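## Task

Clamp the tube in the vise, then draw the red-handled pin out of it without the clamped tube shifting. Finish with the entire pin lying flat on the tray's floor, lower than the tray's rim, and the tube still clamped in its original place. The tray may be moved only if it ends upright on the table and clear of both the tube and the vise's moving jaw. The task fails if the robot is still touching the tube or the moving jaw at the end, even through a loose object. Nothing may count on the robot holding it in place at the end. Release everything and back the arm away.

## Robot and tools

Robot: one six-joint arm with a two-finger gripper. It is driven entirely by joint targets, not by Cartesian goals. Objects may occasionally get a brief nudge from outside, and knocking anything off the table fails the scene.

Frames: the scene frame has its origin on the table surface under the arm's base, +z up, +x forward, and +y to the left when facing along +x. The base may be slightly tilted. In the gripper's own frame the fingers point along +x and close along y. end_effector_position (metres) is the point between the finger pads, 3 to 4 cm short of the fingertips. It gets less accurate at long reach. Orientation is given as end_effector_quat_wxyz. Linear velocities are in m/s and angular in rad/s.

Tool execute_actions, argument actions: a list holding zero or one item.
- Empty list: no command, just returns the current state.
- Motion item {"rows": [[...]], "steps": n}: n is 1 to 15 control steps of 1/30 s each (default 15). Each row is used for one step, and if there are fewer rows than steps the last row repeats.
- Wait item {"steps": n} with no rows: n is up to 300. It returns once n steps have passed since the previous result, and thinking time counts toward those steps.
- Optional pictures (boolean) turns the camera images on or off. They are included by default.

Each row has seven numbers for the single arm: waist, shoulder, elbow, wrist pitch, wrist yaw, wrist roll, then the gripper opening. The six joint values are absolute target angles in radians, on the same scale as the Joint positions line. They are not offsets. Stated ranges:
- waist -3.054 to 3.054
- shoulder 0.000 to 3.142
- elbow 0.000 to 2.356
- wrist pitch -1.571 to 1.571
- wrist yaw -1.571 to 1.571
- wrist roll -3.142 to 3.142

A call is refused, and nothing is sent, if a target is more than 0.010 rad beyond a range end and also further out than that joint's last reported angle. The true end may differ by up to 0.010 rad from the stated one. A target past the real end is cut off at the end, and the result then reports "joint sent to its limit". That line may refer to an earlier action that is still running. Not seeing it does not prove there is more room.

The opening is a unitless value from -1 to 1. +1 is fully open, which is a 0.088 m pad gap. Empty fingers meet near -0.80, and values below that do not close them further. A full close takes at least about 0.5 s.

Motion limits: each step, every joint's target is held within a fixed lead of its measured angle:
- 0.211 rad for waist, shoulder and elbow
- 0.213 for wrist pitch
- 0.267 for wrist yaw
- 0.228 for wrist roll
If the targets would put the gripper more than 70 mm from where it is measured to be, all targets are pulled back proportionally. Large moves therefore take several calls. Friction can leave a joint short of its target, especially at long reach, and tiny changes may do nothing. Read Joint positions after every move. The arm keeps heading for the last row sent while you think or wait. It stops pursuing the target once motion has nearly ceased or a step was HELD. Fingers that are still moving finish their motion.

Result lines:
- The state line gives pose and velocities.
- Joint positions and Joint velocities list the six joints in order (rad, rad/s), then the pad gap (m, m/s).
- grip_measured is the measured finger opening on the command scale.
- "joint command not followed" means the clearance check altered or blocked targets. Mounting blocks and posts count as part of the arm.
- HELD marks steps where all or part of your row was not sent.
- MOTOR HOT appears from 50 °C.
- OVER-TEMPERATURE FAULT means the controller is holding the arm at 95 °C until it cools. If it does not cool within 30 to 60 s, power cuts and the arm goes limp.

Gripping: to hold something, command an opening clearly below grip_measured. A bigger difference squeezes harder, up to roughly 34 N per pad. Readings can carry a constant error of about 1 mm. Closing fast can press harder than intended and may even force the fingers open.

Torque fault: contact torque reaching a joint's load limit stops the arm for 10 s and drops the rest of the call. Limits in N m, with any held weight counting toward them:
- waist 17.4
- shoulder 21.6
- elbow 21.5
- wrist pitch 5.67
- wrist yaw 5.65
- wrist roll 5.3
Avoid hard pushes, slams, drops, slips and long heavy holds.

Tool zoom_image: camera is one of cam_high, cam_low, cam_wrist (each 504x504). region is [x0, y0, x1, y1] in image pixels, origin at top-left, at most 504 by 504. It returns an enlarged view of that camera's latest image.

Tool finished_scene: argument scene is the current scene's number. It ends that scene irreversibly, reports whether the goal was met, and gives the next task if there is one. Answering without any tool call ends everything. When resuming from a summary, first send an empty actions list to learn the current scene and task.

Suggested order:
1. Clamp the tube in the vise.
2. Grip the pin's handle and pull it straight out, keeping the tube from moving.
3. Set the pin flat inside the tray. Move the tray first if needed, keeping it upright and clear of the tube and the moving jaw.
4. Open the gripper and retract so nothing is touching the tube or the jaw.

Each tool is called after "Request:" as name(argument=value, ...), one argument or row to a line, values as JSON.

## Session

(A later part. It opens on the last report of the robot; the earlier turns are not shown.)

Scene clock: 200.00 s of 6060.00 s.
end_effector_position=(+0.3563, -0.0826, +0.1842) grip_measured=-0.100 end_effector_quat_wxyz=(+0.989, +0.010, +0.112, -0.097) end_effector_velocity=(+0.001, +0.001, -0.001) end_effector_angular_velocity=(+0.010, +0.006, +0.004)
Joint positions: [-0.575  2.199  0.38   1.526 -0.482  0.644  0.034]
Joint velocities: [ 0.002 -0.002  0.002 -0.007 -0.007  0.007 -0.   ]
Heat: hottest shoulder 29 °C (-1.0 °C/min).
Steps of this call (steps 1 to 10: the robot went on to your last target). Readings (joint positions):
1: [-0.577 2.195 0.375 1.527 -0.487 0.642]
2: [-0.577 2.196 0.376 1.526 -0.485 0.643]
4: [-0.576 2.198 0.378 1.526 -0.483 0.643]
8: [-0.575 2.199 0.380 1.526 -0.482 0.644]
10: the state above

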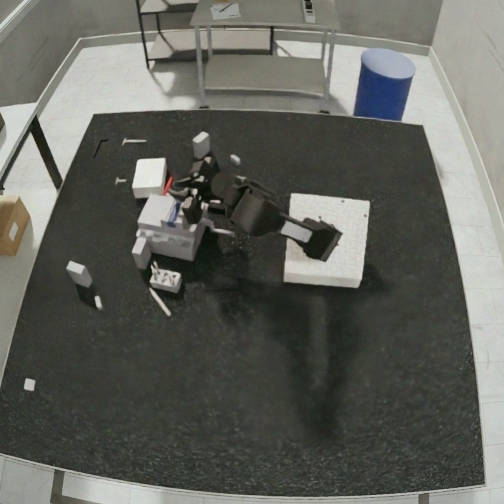

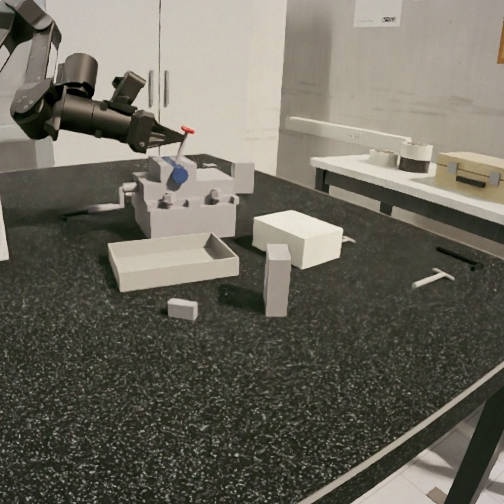

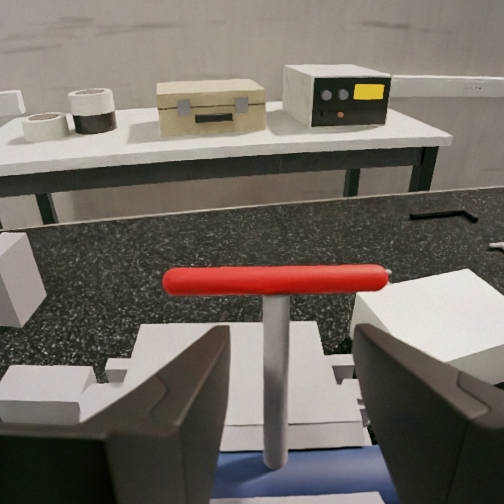

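Request:
execute_actions(
  actions=[
    {"rows":[[-0.566,2.206,0.388,1.527,-0.475,0.65,-0.1],[-0.559,2.205,0.386,1.53,-0.473,0.65,-0.1],[-0.553,2.21,0.398,1.525,-0.472,0.65,-0.1],[-0.547,2.218,0.412,1.52,-0.471,0.65,-0.1],[-0.541,2.226,0.426,1.514,-0.47,0.65,-0.1],[-0.535,2.234,0.44,1.508,-0.469,0.65,-0.1],[-0.529,2.242,0.454,1.503,-0.468,0.65,-0.1],[-0.523,2.25,0.468,1.497,-0.467,0.65,-0.1],[-0.518,2.257,0.483,1.492,-0.466,0.65,-0.1]],"steps":15},
  ],
  pictures=false,
)

Request:
execute_actions(
  actions=[
    {"steps":12},
  ],
)

Scene clock: 205.27 s of 6060.00 s.
end_effector_position=(+0.3802, -0.0795, +0.1734) grip_measured=-0.100 end_effector_quat_wxyz=(+0.989, +0.004, +0.124, -0.077) end_effector_velocity=(+0.015, -0.001, -0.003) end_effector_angular_velocity=(+0.009, +0.013, +0.018)
Joint positions: [-0.521  2.245  0.467  1.497 -0.473  0.644  0.034]
Joint velocities: [ 0.017  0.022  0.061 -0.037 -0.007  0.007  0.   ]
Heat: hottest shoulder 29 °C (-1.0 °C/min).
Steps of this call (steps 1 to 15: the robot went on to your last target; steps 16 to 143: nothing new was sent; steps 144 to 158: all 15 steps of this action). Readings (joint positions):
144: [-0.574 2.200 0.381 1.525 -0.480 0.644]
145: [-0.572 2.200 0.381 1.525 -0.480 0.644]
147: [-0.564 2.202 0.385 1.525 -0.479 0.644]
151: [-0.542 2.220 0.421 1.514 -0.476 0.644]
158: the state above

Scene clock: 205.67 s of 6060.00 s.
end_effector_position=(+0.3818, -0.0799, +0.1728) grip_measured=-0.100 end_effector_quat_wxyz=(+0.989, +0.003, +0.124, -0.076) end_effector_velocity=(-0.001, +0.001, -0.002) end_effector_angular_velocity=(-0.002, +0.012, +0.005)
Joint positions: [-0.518  2.248  0.473  1.495 -0.472  0.644  0.034]
Joint velocities: [ 0.002 -0.002 -0.002 -0.007 -0.007 -0.007  0.   ]
Heat: hottest shoulder 29 °C (-1.0 °C/min).
Steps of this call (steps 1 to 12: the robot went on to your last target). Readings (joint positions):
1: [-0.520 2.245 0.468 1.497 -0.473 0.644]
2: [-0.520 2.246 0.470 1.496 -0.473 0.644]
4: [-0.519 2.247 0.471 1.495 -0.472 0.644]
8: [-0.518 2.248 0.473 1.495 -0.472 0.644]
12: the state above

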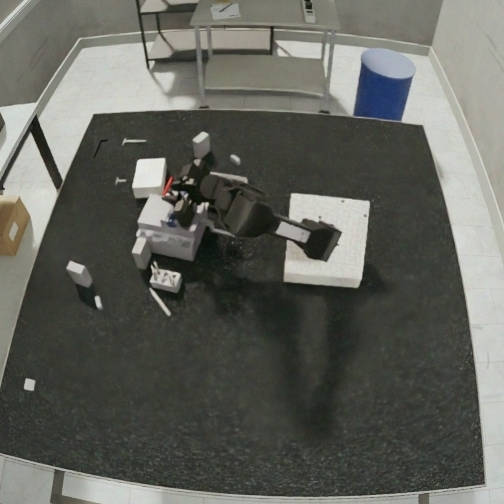

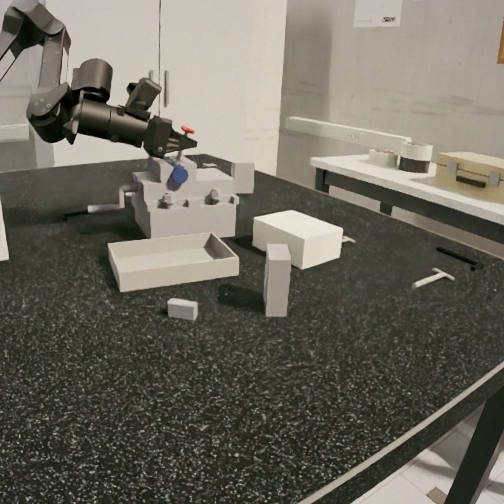

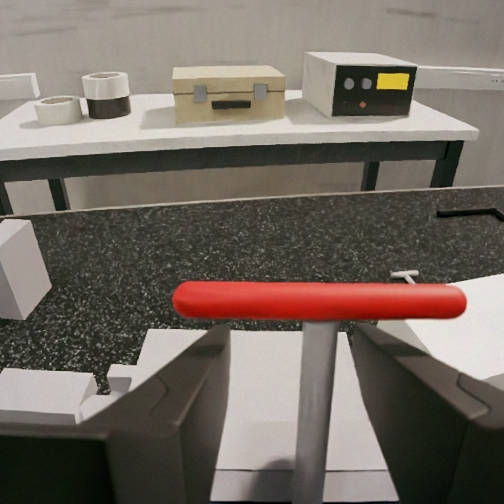

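Shift ~3 mm −y, then close.

Request:
execute_actions(
  actions=[
    {"rows":[[-0.524,2.262,0.486,1.495,-0.464,0.65,-0.15],[-0.529,2.266,0.488,1.497,-0.462,0.65,-0.2],[-0.529,2.266,0.488,1.497,-0.462,0.65,-0.3],[-0.529,2.266,0.488,1.497,-0.462,0.65,-0.4],[-0.529,2.266,0.488,1.497,-0.462,0.65,-0.45],[-0.529,2.266,0.488,1.497,-0.462,0.65,-0.5]],"steps":15},
  ],
  pictures=false,
)

Request:
execute_actions(
  actions=[
    {"steps":8},
  ],
)

Scene clock: 210.47 s of 6060.00 s.
end_effector_position=(+0.3819, -0.0836, +0.1732) grip_measured=-0.484 end_effector_quat_wxyz=(+0.989, +0.004, +0.123, -0.081) end_effector_velocity=(-0.001, +0.000, -0.000) end_effector_angular_velocity=(-0.006, +0.002, +0.007)
Joint positions: [-0.524  2.257  0.479  1.494 -0.468  0.645  0.015]
Joint velocities: [-0.002  0.002 -0.002  0.007 -0.007 -0.007 -0.006]
Heat: hottest shoulder 29 °C (+0.0 °C/min).
Steps of this call (steps 1 to 15: the robot went on to your last target; steps 16 to 129: nothing new was sent; steps 130 to 144: all 15 steps of this action). Readings (joint positions):
130: [-0.518 2.250 0.475 1.494 -0.472 0.645]
131: [-0.518 2.251 0.475 1.494 -0.471 0.645]
133: [-0.520 2.253 0.477 1.494 -0.470 0.645]
137: [-0.523 2.256 0.478 1.494 -0.469 0.645]
144: the state above

Scene clock: 210.73 s of 6060.00 s.
end_effector_position=(+0.3820, -0.0836, +0.1733) grip_measured=-0.498 end_effector_quat_wxyz=(+0.989, +0.004, +0.123, -0.081) end_effector_velocity=(-0.003, -0.003, -0.005) end_effector_angular_velocity=(+0.006, +0.021, -0.011)
Joint positions: [-0.524  2.257  0.479  1.494 -0.468  0.645  0.015]
Joint velocities: [-0.002  0.002 -0.002 -0.022 -0.007 -0.007 -0.001]
Heat: hottest shoulder 29 °C (+0.0 °C/min).
Steps of this call (steps 1 to 8: the robot went on to your last target). Readings (joint positions):
1: [-0.524 2.257 0.479 1.494 -0.468 0.645]
2: [-0.524 2.257 0.479 1.494 -0.468 0.645]
4: [-0.524 2.257 0.479 1.494 -0.468 0.645]
8: the state above

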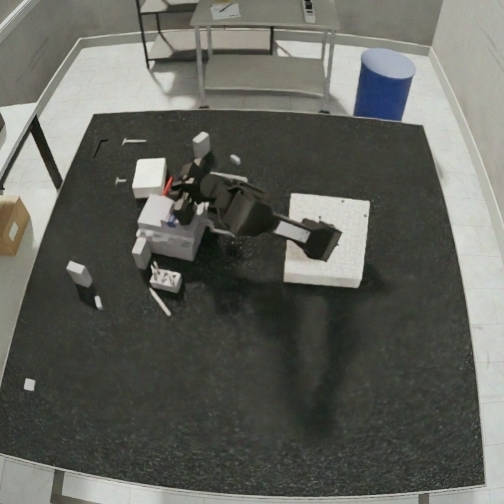

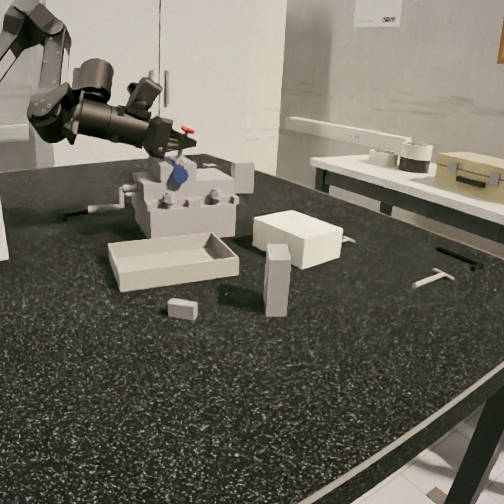

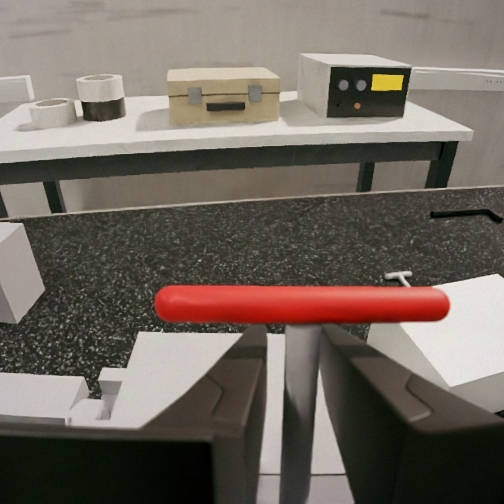

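Request:
execute_actions(
  actions=[
    {"rows":[[-0.531,2.267,0.488,1.497,-0.461,0.65,-0.55],[-0.531,2.267,0.488,1.497,-0.461,0.65,-0.6],[-0.531,2.267,0.488,1.497,-0.461,0.65,-0.65],[-0.531,2.267,0.488,1.497,-0.461,0.65,-0.7],[-0.531,2.267,0.488,1.497,-0.461,0.65,-0.75],[-0.531,2.267,0.488,1.497,-0.461,0.65,-0.8],[-0.531,2.267,0.488,1.497,-0.461,0.65,-0.85],[-0.531,2.267,0.488,1.497,-0.461,0.65,-0.9]],"steps":13},
  ],
  pictures=false,
)

Request:
execute_actions(
  actions=[
    {"rows":[[-0.537,2.255,0.492,1.497,-0.458,0.645,-0.9],[-0.543,2.245,0.496,1.497,-0.455,0.645,-0.9],[-0.549,2.236,0.50,1.497,-0.451,0.645,-0.9],[-0.555,2.228,0.505,1.497,-0.447,0.645,-0.9],[-0.561,2.22,0.51,1.497,-0.443,0.644,-0.9],[-0.567,2.212,0.514,1.497,-0.44,0.643,-0.9],[-0.573,2.204,0.519,1.497,-0.436,0.642,-0.9],[-0.579,2.196,0.523,1.497,-0.432,0.642,-0.9]],"steps":15},
  ],
)

Scene clock: 216.73 s of 6060.00 s.
end_effector_position=(+0.3819, -0.0843, +0.1737) grip_measured=-0.657 end_effector_quat_wxyz=(+0.989, +0.005, +0.122, -0.082) end_effector_velocity=(-0.001, -0.002, +0.000) end_effector_angular_velocity=(-0.006, +0.000, -0.010)
Joint positions: [-0.525  2.258  0.479  1.495 -0.467  0.646  0.007]
Joint velocities: [-0.002 -0.002 -0.002 -0.007  0.007 -0.007 -0.   ]
Heat: hottest shoulder 29 °C (-1.0 °C/min).
Steps of this call (steps 1 to 15: the robot went on to your last target; steps 16 to 167: nothing new was sent; steps 168 to 180: all 13 steps of this action). Readings (joint positions):
168: [-0.524 2.258 0.479 1.494 -0.468 0.645]
169: [-0.525 2.258 0.479 1.494 -0.468 0.645]
171: [-0.525 2.258 0.479 1.494 -0.467 0.645]
175: [-0.526 2.258 0.479 1.495 -0.467 0.646]
180: the state above

Scene clock: 217.23 s of 6060.00 s.
end_effector_position=(+0.3850, -0.0828, +0.1802) grip_measured=-0.657 end_effector_quat_wxyz=(+0.990, +0.003, +0.117, -0.079) end_effector_velocity=(+0.002, +0.002, +0.007) end_effector_angular_velocity=(-0.002, +0.004, +0.011)
Joint positions: [-0.532  2.238  0.489  1.475 -0.472  0.646  0.007]
Joint velocities: [-0.012 -0.032  0.007 -0.037 -0.022 -0.007 -0.   ]
Heat: hottest shoulder 29 °C (+0.0 °C/min).
Steps of this call (steps 1 to 15: all 15 steps of this action). Readings (joint positions):
1: [-0.525 2.258 0.479 1.495 -0.467 0.646]
2: [-0.525 2.258 0.480 1.495 -0.467 0.646]
4: [-0.526 2.257 0.481 1.495 -0.469 0.646]
8: [-0.528 2.247 0.486 1.482 -0.472 0.646]
15: the state above

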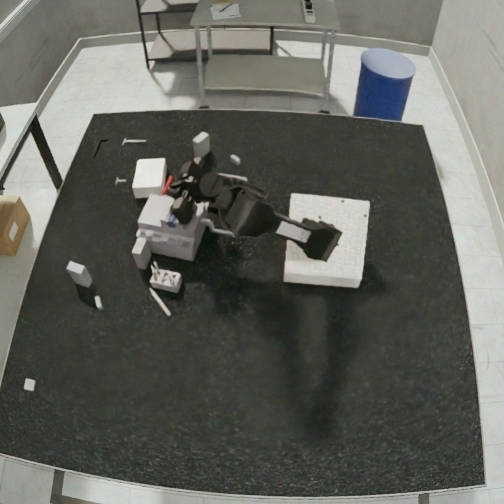

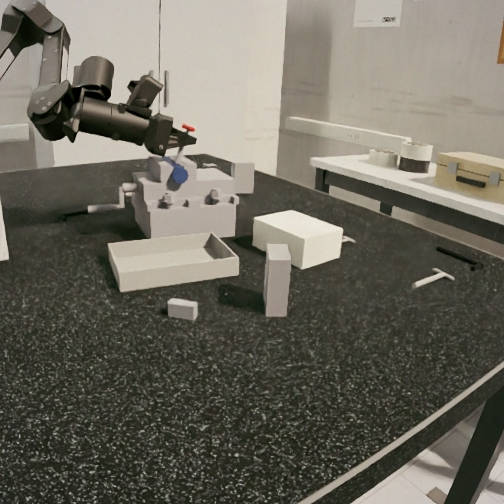

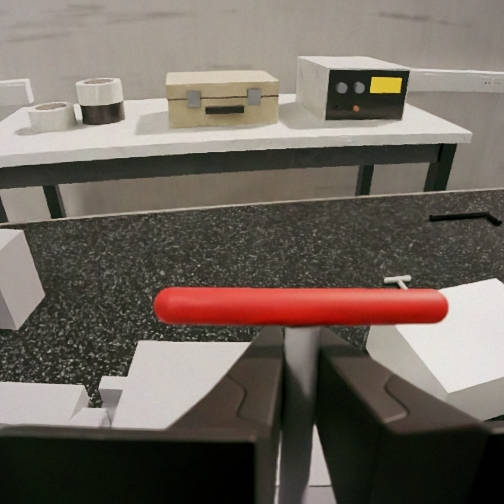

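Request:
zoom_image(
  camera="cam_low",
  region=[120,110,260,230],
)

Request:
execute_actions(
  actions=[
    {"rows":[[-0.582,2.191,0.527,1.486,-0.436,0.641,-0.9],[-0.584,2.186,0.53,1.475,-0.44,0.64,-0.9],[-0.587,2.181,0.534,1.464,-0.443,0.64,-0.9],[-0.59,2.177,0.538,1.453,-0.446,0.639,-0.9],[-0.592,2.172,0.542,1.443,-0.449,0.638,-0.9],[-0.595,2.167,0.545,1.433,-0.452,0.637,-0.9],[-0.598,2.162,0.549,1.424,-0.455,0.637,-0.9],[-0.60,2.158,0.553,1.415,-0.458,0.636,-0.9]],"steps":15},
  ],
)

Request:
zoom_image(
  camera="cam_low",
  region=[120,110,260,230],
)

Region (120, 110, 260, 230) of cam_low's 504x504 image, scaled by 3.600, with more detail than that image has; it fills the top 432 rows of this view, and the rest is white.

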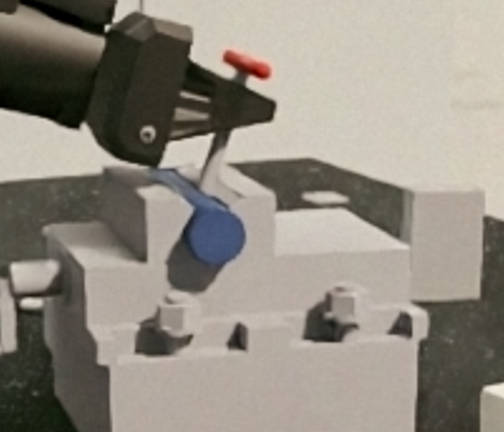

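Scene clock: 221.77 s of 6060.00 s.
end_effector_position=(+0.3901, -0.0842, +0.1974) grip_measured=-0.658 end_effector_quat_wxyz=(+0.991, +0.004, +0.111, -0.079) end_effector_velocity=(+0.005, +0.004, +0.030) end_effector_angular_velocity=(-0.027, -0.049, +0.035)
Joint positions: [-0.564  2.188  0.516  1.405 -0.496  0.644  0.007]
Joint velocities: [-0.046 -0.061  0.022 -0.022 -0.037 -0.007  0.   ]
Heat: hottest wrist pitch 31 °C (+2.0 °C/min).
Steps of this call (steps 1 to 15: the robot went on to your last target; steps 16 to 121: nothing new was sent; steps 122 to 136: all 15 steps of this action). Readings (joint positions):
122: [-0.533 2.235 0.490 1.473 -0.473 0.646]
123: [-0.533 2.233 0.491 1.468 -0.473 0.646]
125: [-0.534 2.228 0.494 1.454 -0.479 0.646]
129: [-0.546 2.211 0.504 1.426 -0.488 0.646]
136: the state above

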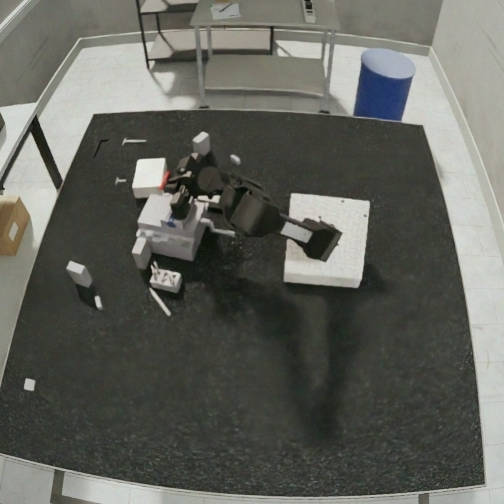

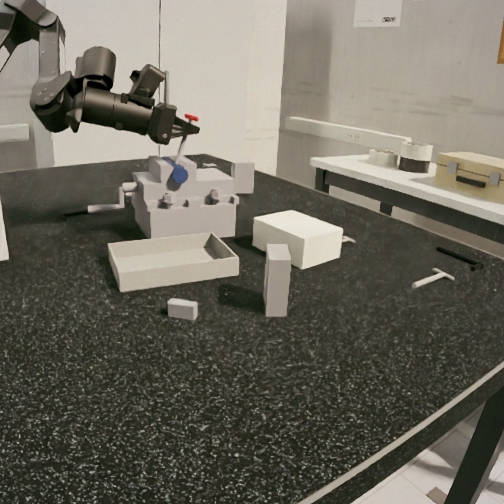

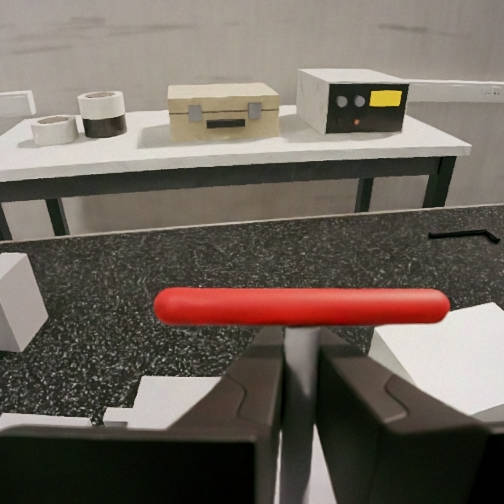

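Region (120, 110, 260, 230) of cam_low's 504x504 image, scaled by 3.600, with more detail than that image has; it fills the top 432 rows of this view, and the rest is white.

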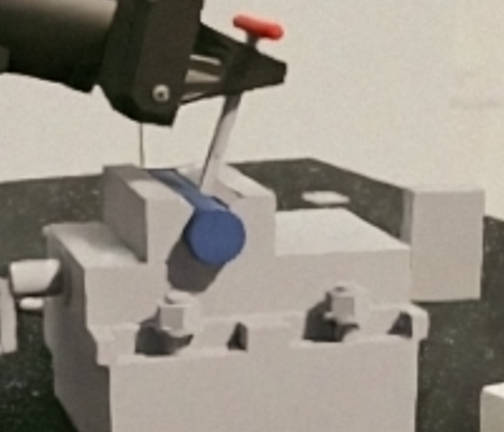

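Request:
execute_actions(
  actions=[
    {"rows":[[-0.604,2.15,0.558,1.395,-0.468,0.635,-0.9],[-0.608,2.142,0.563,1.375,-0.478,0.634,-0.9],[-0.612,2.134,0.568,1.355,-0.488,0.633,-0.9],[-0.616,2.126,0.573,1.335,-0.498,0.632,-0.9],[-0.62,2.118,0.579,1.315,-0.506,0.631,-0.9],[-0.625,2.109,0.586,1.295,-0.514,0.63,-0.9],[-0.63,2.10,0.593,1.275,-0.522,0.628,-0.9],[-0.635,2.09,0.60,1.255,-0.53,0.626,-0.9]],"steps":15},
  ],
)

Scene clock: 225.30 s of 6060.00 s.
end_effector_position=(+0.3995, -0.0914, +0.2347) grip_measured=-0.658 end_effector_quat_wxyz=(+0.992, +0.000, +0.094, -0.088) end_effector_velocity=(-0.007, -0.009, -0.021) end_effector_angular_velocity=(+0.046, +0.093, -0.039)
Joint positions: [-0.628  2.106  0.586  1.265 -0.522  0.632  0.007]
Joint velocities: [-0.002  0.002 -0.002 -0.11  -0.037 -0.022 -0.   ]
Heat: hottest waist 31 °C (+2.0 °C/min).
Steps of this call (steps 1 to 15: the robot went on to your last target; steps 16 to 91: nothing new was sent; steps 92 to 106: all 15 steps of this action). Readings (joint positions):
92: [-0.568 2.182 0.522 1.400 -0.496 0.643]
93: [-0.568 2.179 0.523 1.391 -0.497 0.643]
95: [-0.574 2.170 0.530 1.370 -0.505 0.642]
99: [-0.606 2.134 0.564 1.316 -0.509 0.636]
106: the state above

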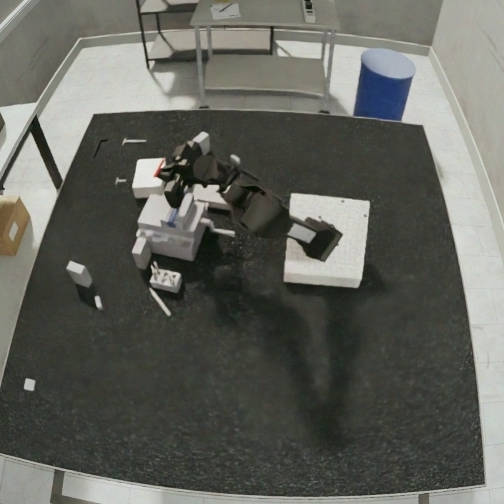

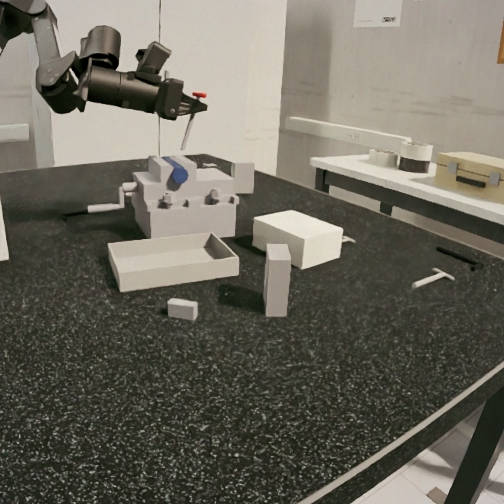

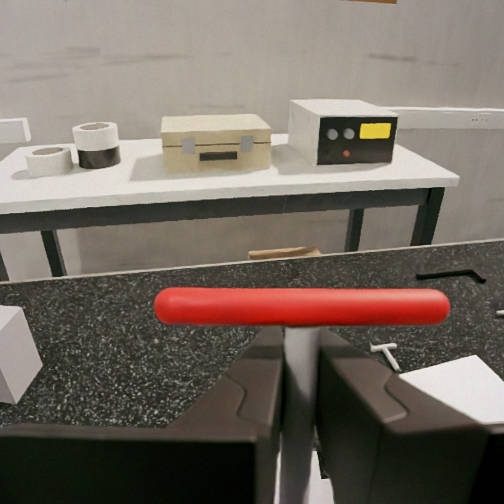

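Free.

Request:
execute_actions(
  actions=[
    {"rows":[[-0.95,2.1,0.95,0.6,-0.6,0.1,-0.87]],"steps":14},
  ],
  pictures=false,
)

Request:
execute_actions(
  actions=[
    {"rows":[[-0.97,2.3,1.35,-0.15,-0.665,-0.4,-0.87]],"steps":15},
  ],
  pictures=false,
)

Request:
execute_actions(
  actions=[
    {"rows":[[-0.96,2.45,1.645,-0.885,-0.665,-0.69,-0.87]],"steps":15},
  ],
  pictures=false,
)

Request:
execute_actions(
  actions=[
    {"rows":[[-0.95,2.6,1.645,-0.885,-0.665,-0.69,-0.87]],"steps":15},
  ],
)

Scene clock: 229.80 s of 6060.00 s.
end_effector_position=(+0.3781, -0.1992, +0.3382) grip_measured=-0.657 end_effector_quat_wxyz=(+0.962, -0.141, +0.117, -0.200) end_effector_velocity=(-0.080, -0.092, -0.107) end_effector_angular_velocity=(+0.315, +0.569, -0.409)
Joint positions: [-0.937  2.104  0.917  0.717 -0.588  0.159  0.007]
Joint velocities: [-0.125 -0.002  0.11  -1.062 -0.066 -0.462 -0.   ]
Heat: hottest waist 31 °C (+2.0 °C/min).
Steps of this call (steps 1 to 15: the robot went on to your last target; steps 16 to 121: nothing new was sent; steps 122 to 135: all 14 steps of this action). Readings (joint positions):
122: [-0.638 2.104 0.604 1.227 -0.548 0.601]
123: [-0.659 2.104 0.631 1.186 -0.559 0.566]
125: [-0.718 2.106 0.689 1.125 -0.564 0.500]
129: [-0.838 2.106 0.813 0.984 -0.578 0.352]
135: the state above

Scene clock: 230.30 s of 6060.00 s.
end_effector_position=(+0.3847, -0.2500, +0.3084) grip_measured=-0.656 end_effector_quat_wxyz=(+0.910, -0.200, +0.325, -0.166) end_effector_velocity=(-0.140, +0.014, -0.219) end_effector_angular_velocity=(+0.910, +0.718, -0.513)
Joint positions: [-0.963  2.288  1.324  0.001 -0.658 -0.37   0.007]
Joint velocities: [-0.002  0.032  0.022 -1.385 -0.022 -0.227  0.   ]
Heat: hottest waist 31 °C (+2.0 °C/min).
Steps of this call (steps 1 to 15: all 15 steps of this action). Readings (joint positions):
1: [-0.942 2.126 0.943 0.667 -0.609 0.114]
2: [-0.945 2.158 0.987 0.624 -0.625 0.062]
4: [-0.950 2.223 1.080 0.523 -0.634 -0.038]
8: [-0.959 2.285 1.231 0.327 -0.648 -0.236]
15: the state above

Scene clock: 230.80 s of 6060.00 s.
end_effector_position=(+0.3547, -0.2411, +0.2607) grip_measured=-0.655 end_effector_quat_wxyz=(+0.848, -0.107, +0.508, -0.102) end_effector_velocity=(-0.173, +0.135, -0.155) end_effector_angular_velocity=(+1.101, +0.674, -0.613)
Joint positions: [-0.958  2.435  1.624 -0.717 -0.667 -0.677  0.007]
Joint velocities: [-0.002  0.056  0.037 -1.458 -0.022 -0.081  0.   ]
Heat: hottest waist 31 °C (+2.0 °C/min).
Steps of this call (steps 1 to 15: all 15 steps of this action). Readings (joint positions):
1: [-0.963 2.308 1.351 -0.062 -0.664 -0.415]
2: [-0.962 2.337 1.394 -0.100 -0.667 -0.466]
4: [-0.960 2.393 1.483 -0.194 -0.667 -0.555]
8: [-0.959 2.430 1.579 -0.384 -0.667 -0.639]
15: the state above

Scene clock: 231.30 s of 6060.00 s.
end_effector_position=(+0.3193, -0.2478, +0.1872) grip_measured=-0.655 end_effector_quat_wxyz=(+0.805, +0.020, +0.586, -0.089) end_effector_velocity=(-0.011, +0.014, -0.004) end_effector_angular_velocity=(+0.070, +0.039, -0.024)
Joint positions: [-0.946  2.6    1.638 -0.881 -0.666 -0.684  0.007]
Joint velocities: [-0.002 -0.002 -0.002 -0.095 -0.007 -0.022 -0.   ]
Heat: hottest waist 31 °C (+2.0 °C/min).
Steps of this call (steps 1 to 15: all 15 steps of this action). Readings (joint positions):
1: [-0.958 2.452 1.626 -0.759 -0.667 -0.679]
2: [-0.956 2.470 1.632 -0.782 -0.667 -0.680]
4: [-0.953 2.518 1.638 -0.821 -0.667 -0.682]
8: [-0.948 2.593 1.638 -0.865 -0.666 -0.683]
15: the state above

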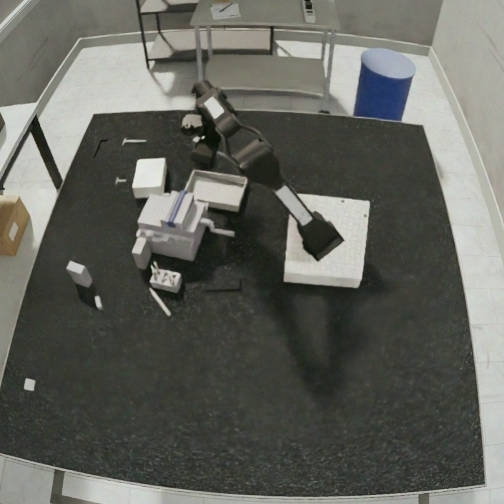

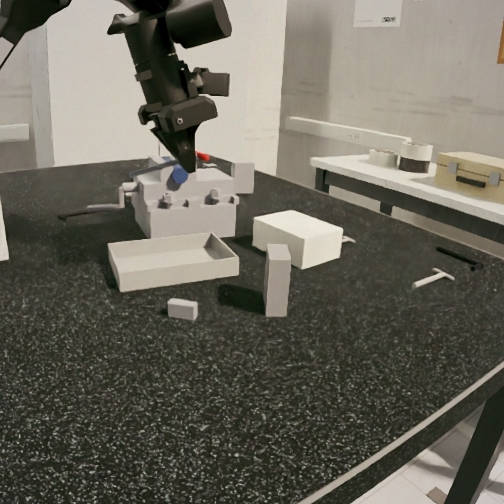

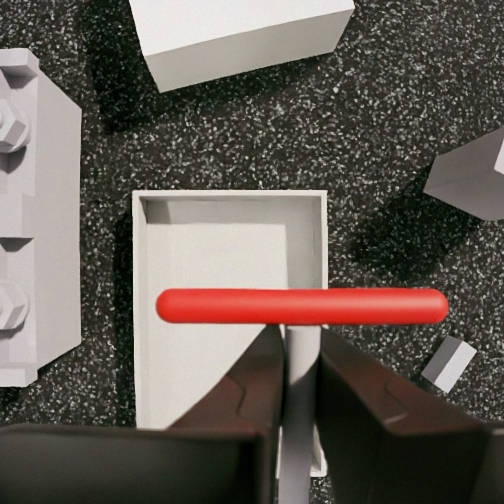

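Request:
execute_actions(
  actions=[
    {"rows":[[-0.92,2.64,1.645,-0.885,-0.665,-0.69,-0.87],[-0.89,2.69,1.645,-0.885,-0.665,-0.69,-0.87],[-0.855,2.732,1.645,-0.885,-0.665,-0.69,-0.87]],"steps":12},
  ],
  pictures=false,
)

Request:
execute_actions(
  actions=[
    {"rows":[[-0.843,2.74,1.633,-0.857,-0.67,-0.675,-0.87],[-0.831,2.748,1.622,-0.829,-0.674,-0.659,-0.87],[-0.819,2.756,1.61,-0.801,-0.678,-0.643,-0.87],[-0.807,2.764,1.599,-0.773,-0.683,-0.628,-0.87]],"steps":15},
  ],
)

Scene clock: 235.77 s of 6060.00 s.
end_effector_position=(+0.3178, -0.2399, +0.1183) grip_measured=-0.655 end_effector_quat_wxyz=(+0.764, +0.049, +0.641, -0.059) end_effector_velocity=(-0.003, +0.002, +0.004) end_effector_angular_velocity=(+0.028, -0.017, -0.014)
Joint positions: [-0.847  2.729  1.643 -0.884 -0.666 -0.685  0.007]
Joint velocities: [-0.017 -0.002 -0.002 -0.022 -0.022 -0.007  0.   ]
Heat: hottest waist 31 °C (+2.0 °C/min).
Steps of this call (steps 1 to 15: the robot went on to your last target; steps 16 to 122: nothing new was sent; steps 123 to 134: all 12 steps of this action). Readings (joint positions):
123: [-0.946 2.603 1.638 -0.883 -0.666 -0.685]
124: [-0.942 2.610 1.638 -0.883 -0.666 -0.685]
126: [-0.918 2.639 1.643 -0.883 -0.666 -0.685]
130: [-0.860 2.710 1.643 -0.884 -0.666 -0.685]
134: the state above

Scene clock: 236.27 s of 6060.00 s.
end_effector_position=(+0.3237, -0.2411, +0.0930) grip_measured=-0.655 end_effector_quat_wxyz=(+0.764, +0.044, +0.641, -0.060) end_effector_velocity=(+0.005, -0.001, +0.002) end_effector_angular_velocity=(+0.005, -0.030, -0.008)
Joint positions: [-0.803  2.757  1.607 -0.78  -0.676 -0.635  0.007]
Joint velocities: [-0.002 -0.002 -0.002  0.022 -0.022  0.022 -0.   ]
Heat: hottest waist 31 °C (+2.0 °C/min).
Steps of this call (steps 1 to 15: all 15 steps of this action). Readings (joint positions):
1: [-0.847 2.729 1.643 -0.883 -0.666 -0.685]
2: [-0.847 2.729 1.642 -0.873 -0.666 -0.684]
4: [-0.840 2.731 1.635 -0.837 -0.667 -0.668]
8: [-0.814 2.746 1.617 -0.799 -0.674 -0.646]
15: the state above

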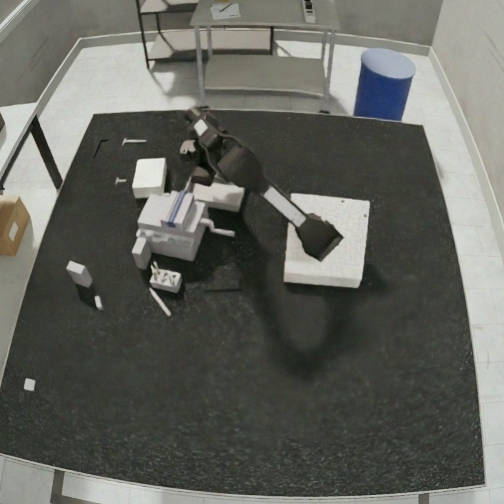

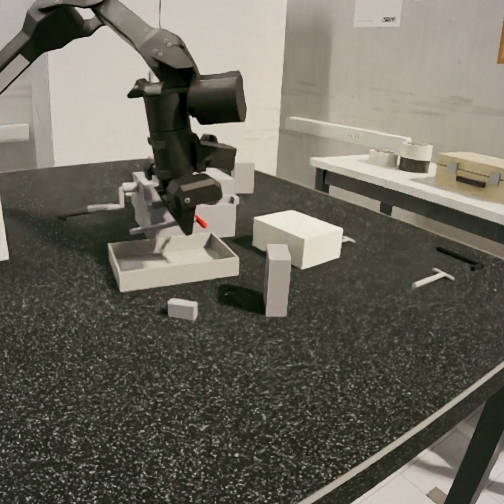

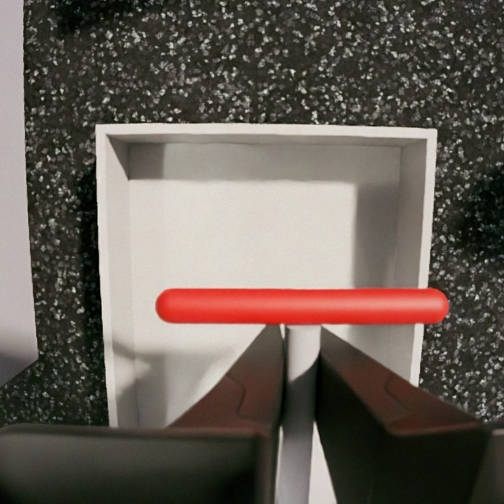

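Request:
execute_actions(
  actions=[
    {"rows":[[-0.795,2.772,1.587,-0.745,-0.687,-0.612,-0.87],[-0.789,2.776,1.582,-0.731,-0.69,-0.605,-0.87],[-0.783,2.78,1.576,-0.718,-0.692,-0.597,-0.87],[-0.777,2.784,1.57,-0.704,-0.694,-0.589,-0.87],[-0.771,2.788,1.564,-0.69,-0.696,-0.581,-0.87],[-0.765,2.792,1.559,-0.676,-0.699,-0.574,-0.87],[-0.759,2.796,1.553,-0.662,-0.701,-0.566,-0.87],[-0.753,2.80,1.547,-0.648,-0.703,-0.558,-0.87],[-0.747,2.804,1.541,-0.634,-0.705,-0.55,-0.87],[-0.741,2.808,1.536,-0.62,-0.708,-0.543,-0.87],[-0.735,2.812,1.53,-0.606,-0.71,-0.535,-0.87]],"steps":15},
  ],
  pictures=false,
)

Request:
execute_actions(
  actions=[
    {"steps":12},
  ],
)

Scene clock: 241.57 s of 6060.00 s.
end_effector_position=(+0.3263, -0.2373, +0.0516) grip_measured=-0.656 end_effector_quat_wxyz=(+0.763, +0.049, +0.642, -0.060) end_effector_velocity=(-0.006, +0.006, -0.044) end_effector_angular_velocity=(+0.022, +0.019, -0.019)
Joint positions: [-0.735  2.802  1.542 -0.627 -0.701 -0.55   0.007]
Joint velocities: [ 0.066  0.051 -0.071  0.139 -0.022  0.081  0.   ]
Heat: hottest waist 32 °C (+3.0 °C/min).
Steps of this call (steps 1 to 15: the robot went on to your last target; steps 16 to 144: nothing new was sent; steps 145 to 159: all 15 steps of this action). Readings (joint positions):
145: [-0.802 2.758 1.604 -0.772 -0.678 -0.630]
146: [-0.801 2.758 1.601 -0.762 -0.679 -0.626]
148: [-0.795 2.760 1.595 -0.742 -0.682 -0.615]
152: [-0.772 2.774 1.575 -0.695 -0.690 -0.588]
159: the state above

Scene clock: 241.97 s of 6060.00 s.
end_effector_position=(+0.3272, -0.2380, +0.0499) grip_measured=-0.656 end_effector_quat_wxyz=(+0.765, +0.048, +0.639, -0.061) end_effector_velocity=(-0.001, +0.002, +0.001) end_effector_angular_velocity=(+0.009, -0.002, +0.002)
Joint positions: [-0.732  2.804  1.538 -0.61  -0.704 -0.541  0.007]
Joint velocities: [-0.002 -0.002 -0.002 -0.007 -0.007 -0.007  0.   ]
Heat: hottest waist 32 °C (+3.0 °C/min).
Steps of this call (steps 1 to 12: the robot went on to your last target). Readings (joint positions):
1: [-0.733 2.803 1.540 -0.623 -0.702 -0.548]
2: [-0.733 2.804 1.539 -0.620 -0.702 -0.546]
4: [-0.732 2.804 1.538 -0.615 -0.703 -0.544]
8: [-0.732 2.804 1.538 -0.611 -0.704 -0.542]
12: the state above

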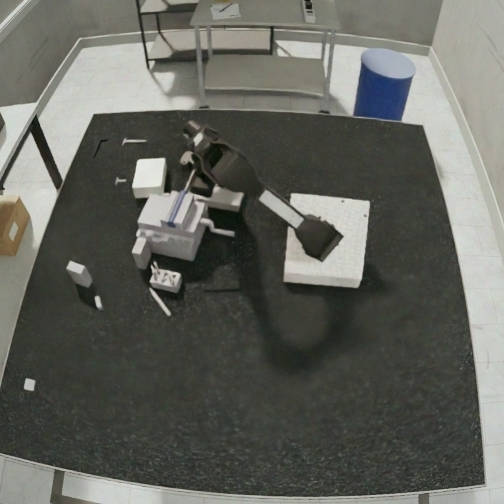

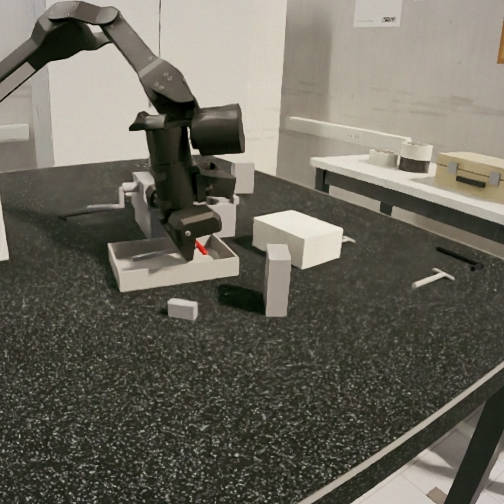

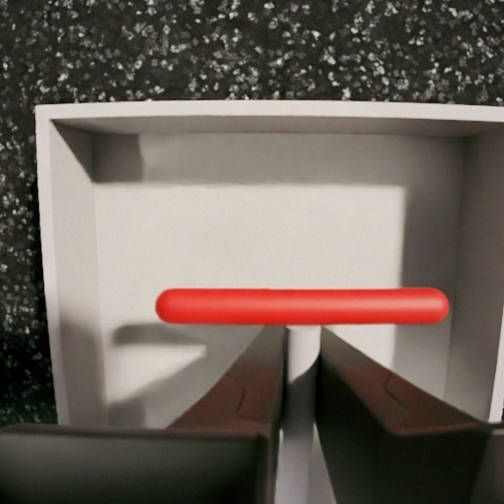

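Request:
execute_actions(
  actions=[
    {"rows":[[-0.728,2.814,1.524,-0.596,-0.71,-0.53,-0.87],[-0.72,2.817,1.518,-0.587,-0.71,-0.525,-0.87]],"steps":12},
  ],
  pictures=false,
)

Request:
execute_actions(
  actions=[
    {"rows":[[-0.72,2.817,1.518,-0.587,-0.71,-0.525,-0.8],[-0.72,2.817,1.518,-0.587,-0.71,-0.525,-0.75],[-0.72,2.817,1.518,-0.587,-0.71,-0.525,-0.7],[-0.72,2.817,1.518,-0.587,-0.71,-0.525,-0.68],[-0.72,2.817,1.518,-0.587,-0.71,-0.525,-0.66],[-0.72,2.817,1.518,-0.587,-0.71,-0.525,-0.64],[-0.72,2.817,1.518,-0.587,-0.71,-0.525,-0.62],[-0.72,2.817,1.518,-0.587,-0.71,-0.525,-0.58],[-0.72,2.817,1.518,-0.587,-0.71,-0.525,-0.5],[-0.72,2.817,1.518,-0.587,-0.71,-0.525,-0.4]],"steps":15},
  ],
  pictures=false,
)

Request:
execute_actions(
  actions=[
    {"rows":[[-0.735,2.81,1.53,-0.606,-0.71,-0.535,-0.4],[-0.75,2.8,1.545,-0.634,-0.705,-0.55,-0.4],[-0.77,2.79,1.56,-0.67,-0.70,-0.57,-0.4],[-0.79,2.775,1.58,-0.718,-0.692,-0.597,-0.4],[-0.81,2.76,1.6,-0.773,-0.683,-0.628,-0.4],[-0.835,2.745,1.625,-0.829,-0.674,-0.659,-0.4],[-0.86,2.73,1.645,-0.885,-0.67,-0.69,-0.4],[-0.89,2.7,1.65,-0.9,-0.67,-0.69,-0.4],[-0.93,2.67,1.65,-0.9,-0.67,-0.69,-0.4],[-0.96,2.65,1.65,-0.9,-0.67,-0.69,-0.4]],"steps":15},
  ],
  pictures=false,
)

Request:
execute_actions(
  actions=[
    {"steps":12},
  ],
)

Scene clock: 251.33 s of 6060.00 s.
end_effector_position=(+0.3272, -0.2354, +0.0433) grip_measured=-0.656 end_effector_quat_wxyz=(+0.763, +0.047, +0.642, -0.060) end_effector_velocity=(-0.001, -0.001, +0.001) end_effector_angular_velocity=(+0.008, -0.012, -0.024)
Joint positions: [-0.717  2.807  1.526 -0.592 -0.704 -0.531  0.007]
Joint velocities: [-0.007 -0.002 -0.007  0.007 -0.007  0.022 -0.   ]
Heat: hottest shoulder 33 °C (+4.0 °C/min).
Steps of this call (steps 1 to 30: the robot went on to your last target; steps 31 to 269: nothing new was sent; steps 270 to 281: all 12 steps of this action). Readings (joint positions):
270: [-0.732 2.805 1.536 -0.608 -0.704 -0.540]
271: [-0.731 2.805 1.534 -0.603 -0.704 -0.538]
273: [-0.726 2.805 1.531 -0.598 -0.704 -0.535]
277: [-0.718 2.807 1.527 -0.594 -0.704 -0.532]
281: the state above

Scene clock: 251.83 s of 6060.00 s.
end_effector_position=(+0.3273, -0.2354, +0.0432) grip_measured=-0.447 end_effector_quat_wxyz=(+0.763, +0.047, +0.642, -0.059) end_effector_velocity=(-0.002, -0.000, +0.001) end_effector_angular_velocity=(-0.003, +0.007, +0.000)
Joint positions: [-0.717  2.807  1.525 -0.59  -0.705 -0.531  0.017]
Joint velocities: [-0.002 -0.002 -0.002 -0.007  0.007 -0.007  0.018]
Heat: hottest shoulder 33 °C (+4.0 °C/min).
Steps of this call (steps 1 to 15: all 15 steps of this action). Readings (joint positions):
1: [-0.717 2.807 1.526 -0.591 -0.704 -0.531]
2: [-0.717 2.807 1.526 -0.591 -0.704 -0.531]
4: [-0.717 2.807 1.526 -0.591 -0.704 -0.531]
8: [-0.717 2.807 1.526 -0.591 -0.704 -0.531]
15: the state above

Scene clock: 252.33 s of 6060.00 s.
end_effector_position=(+0.3098, -0.2558, +0.1588) grip_measured=-0.401 end_effector_quat_wxyz=(+0.796, +0.055, +0.597, -0.086) end_effector_velocity=(-0.012, -0.027, +0.202) end_effector_angular_velocity=(-0.209, -0.303, -0.021)
Joint positions: [-0.943  2.675  1.636 -0.872 -0.679 -0.673  0.019]
Joint velocities: [-0.315 -0.291  0.125 -0.198  0.007 -0.11   0.   ]
Heat: hottest shoulder 33 °C (+4.0 °C/min).
Steps of this call (steps 1 to 15: all 15 steps of this action). Readings (joint positions):
1: [-0.718 2.807 1.525 -0.590 -0.705 -0.531]
2: [-0.720 2.807 1.526 -0.595 -0.705 -0.531]
4: [-0.732 2.807 1.535 -0.637 -0.705 -0.547]
8: [-0.799 2.789 1.583 -0.778 -0.688 -0.624]
15: the state above

Scene clock: 252.73 s of 6060.00 s.
end_effector_position=(+0.3070, -0.2547, +0.1666) grip_measured=-0.400 end_effector_quat_wxyz=(+0.796, +0.056, +0.596, -0.088) end_effector_velocity=(-0.004, +0.004, +0.000) end_effector_angular_velocity=(+0.010, +0.021, +0.017)
Joint positions: [-0.956  2.662  1.641 -0.897 -0.675 -0.683  0.019]
Joint velocities: [-0.002 -0.002  0.002 -0.037  0.007 -0.037  0.   ]
Heat: hottest shoulder 33 °C (+4.0 °C/min).
Steps of this call (steps 1 to 12: the robot went on to your last target). Readings (joint positions):
1: [-0.952 2.668 1.639 -0.878 -0.678 -0.675]
2: [-0.956 2.664 1.640 -0.882 -0.678 -0.678]
4: [-0.958 2.663 1.641 -0.889 -0.677 -0.680]
8: [-0.956 2.662 1.641 -0.895 -0.675 -0.683]
12: the state above

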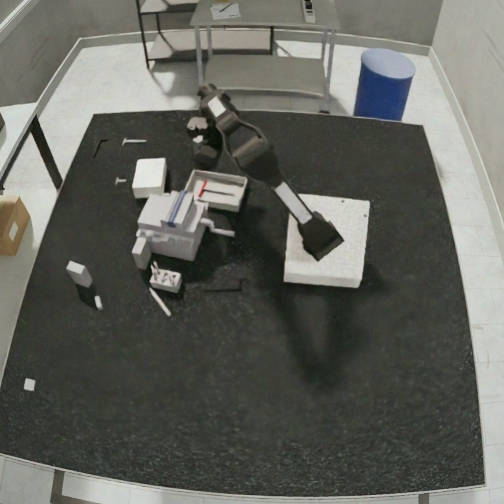

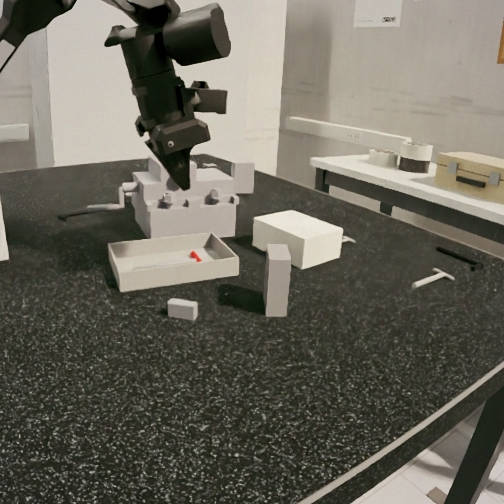

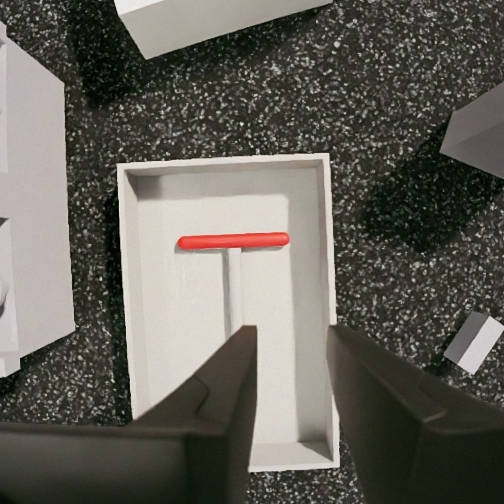

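Request:
finished_scene(
  scene=2,
)

The scene is finished: the task was done.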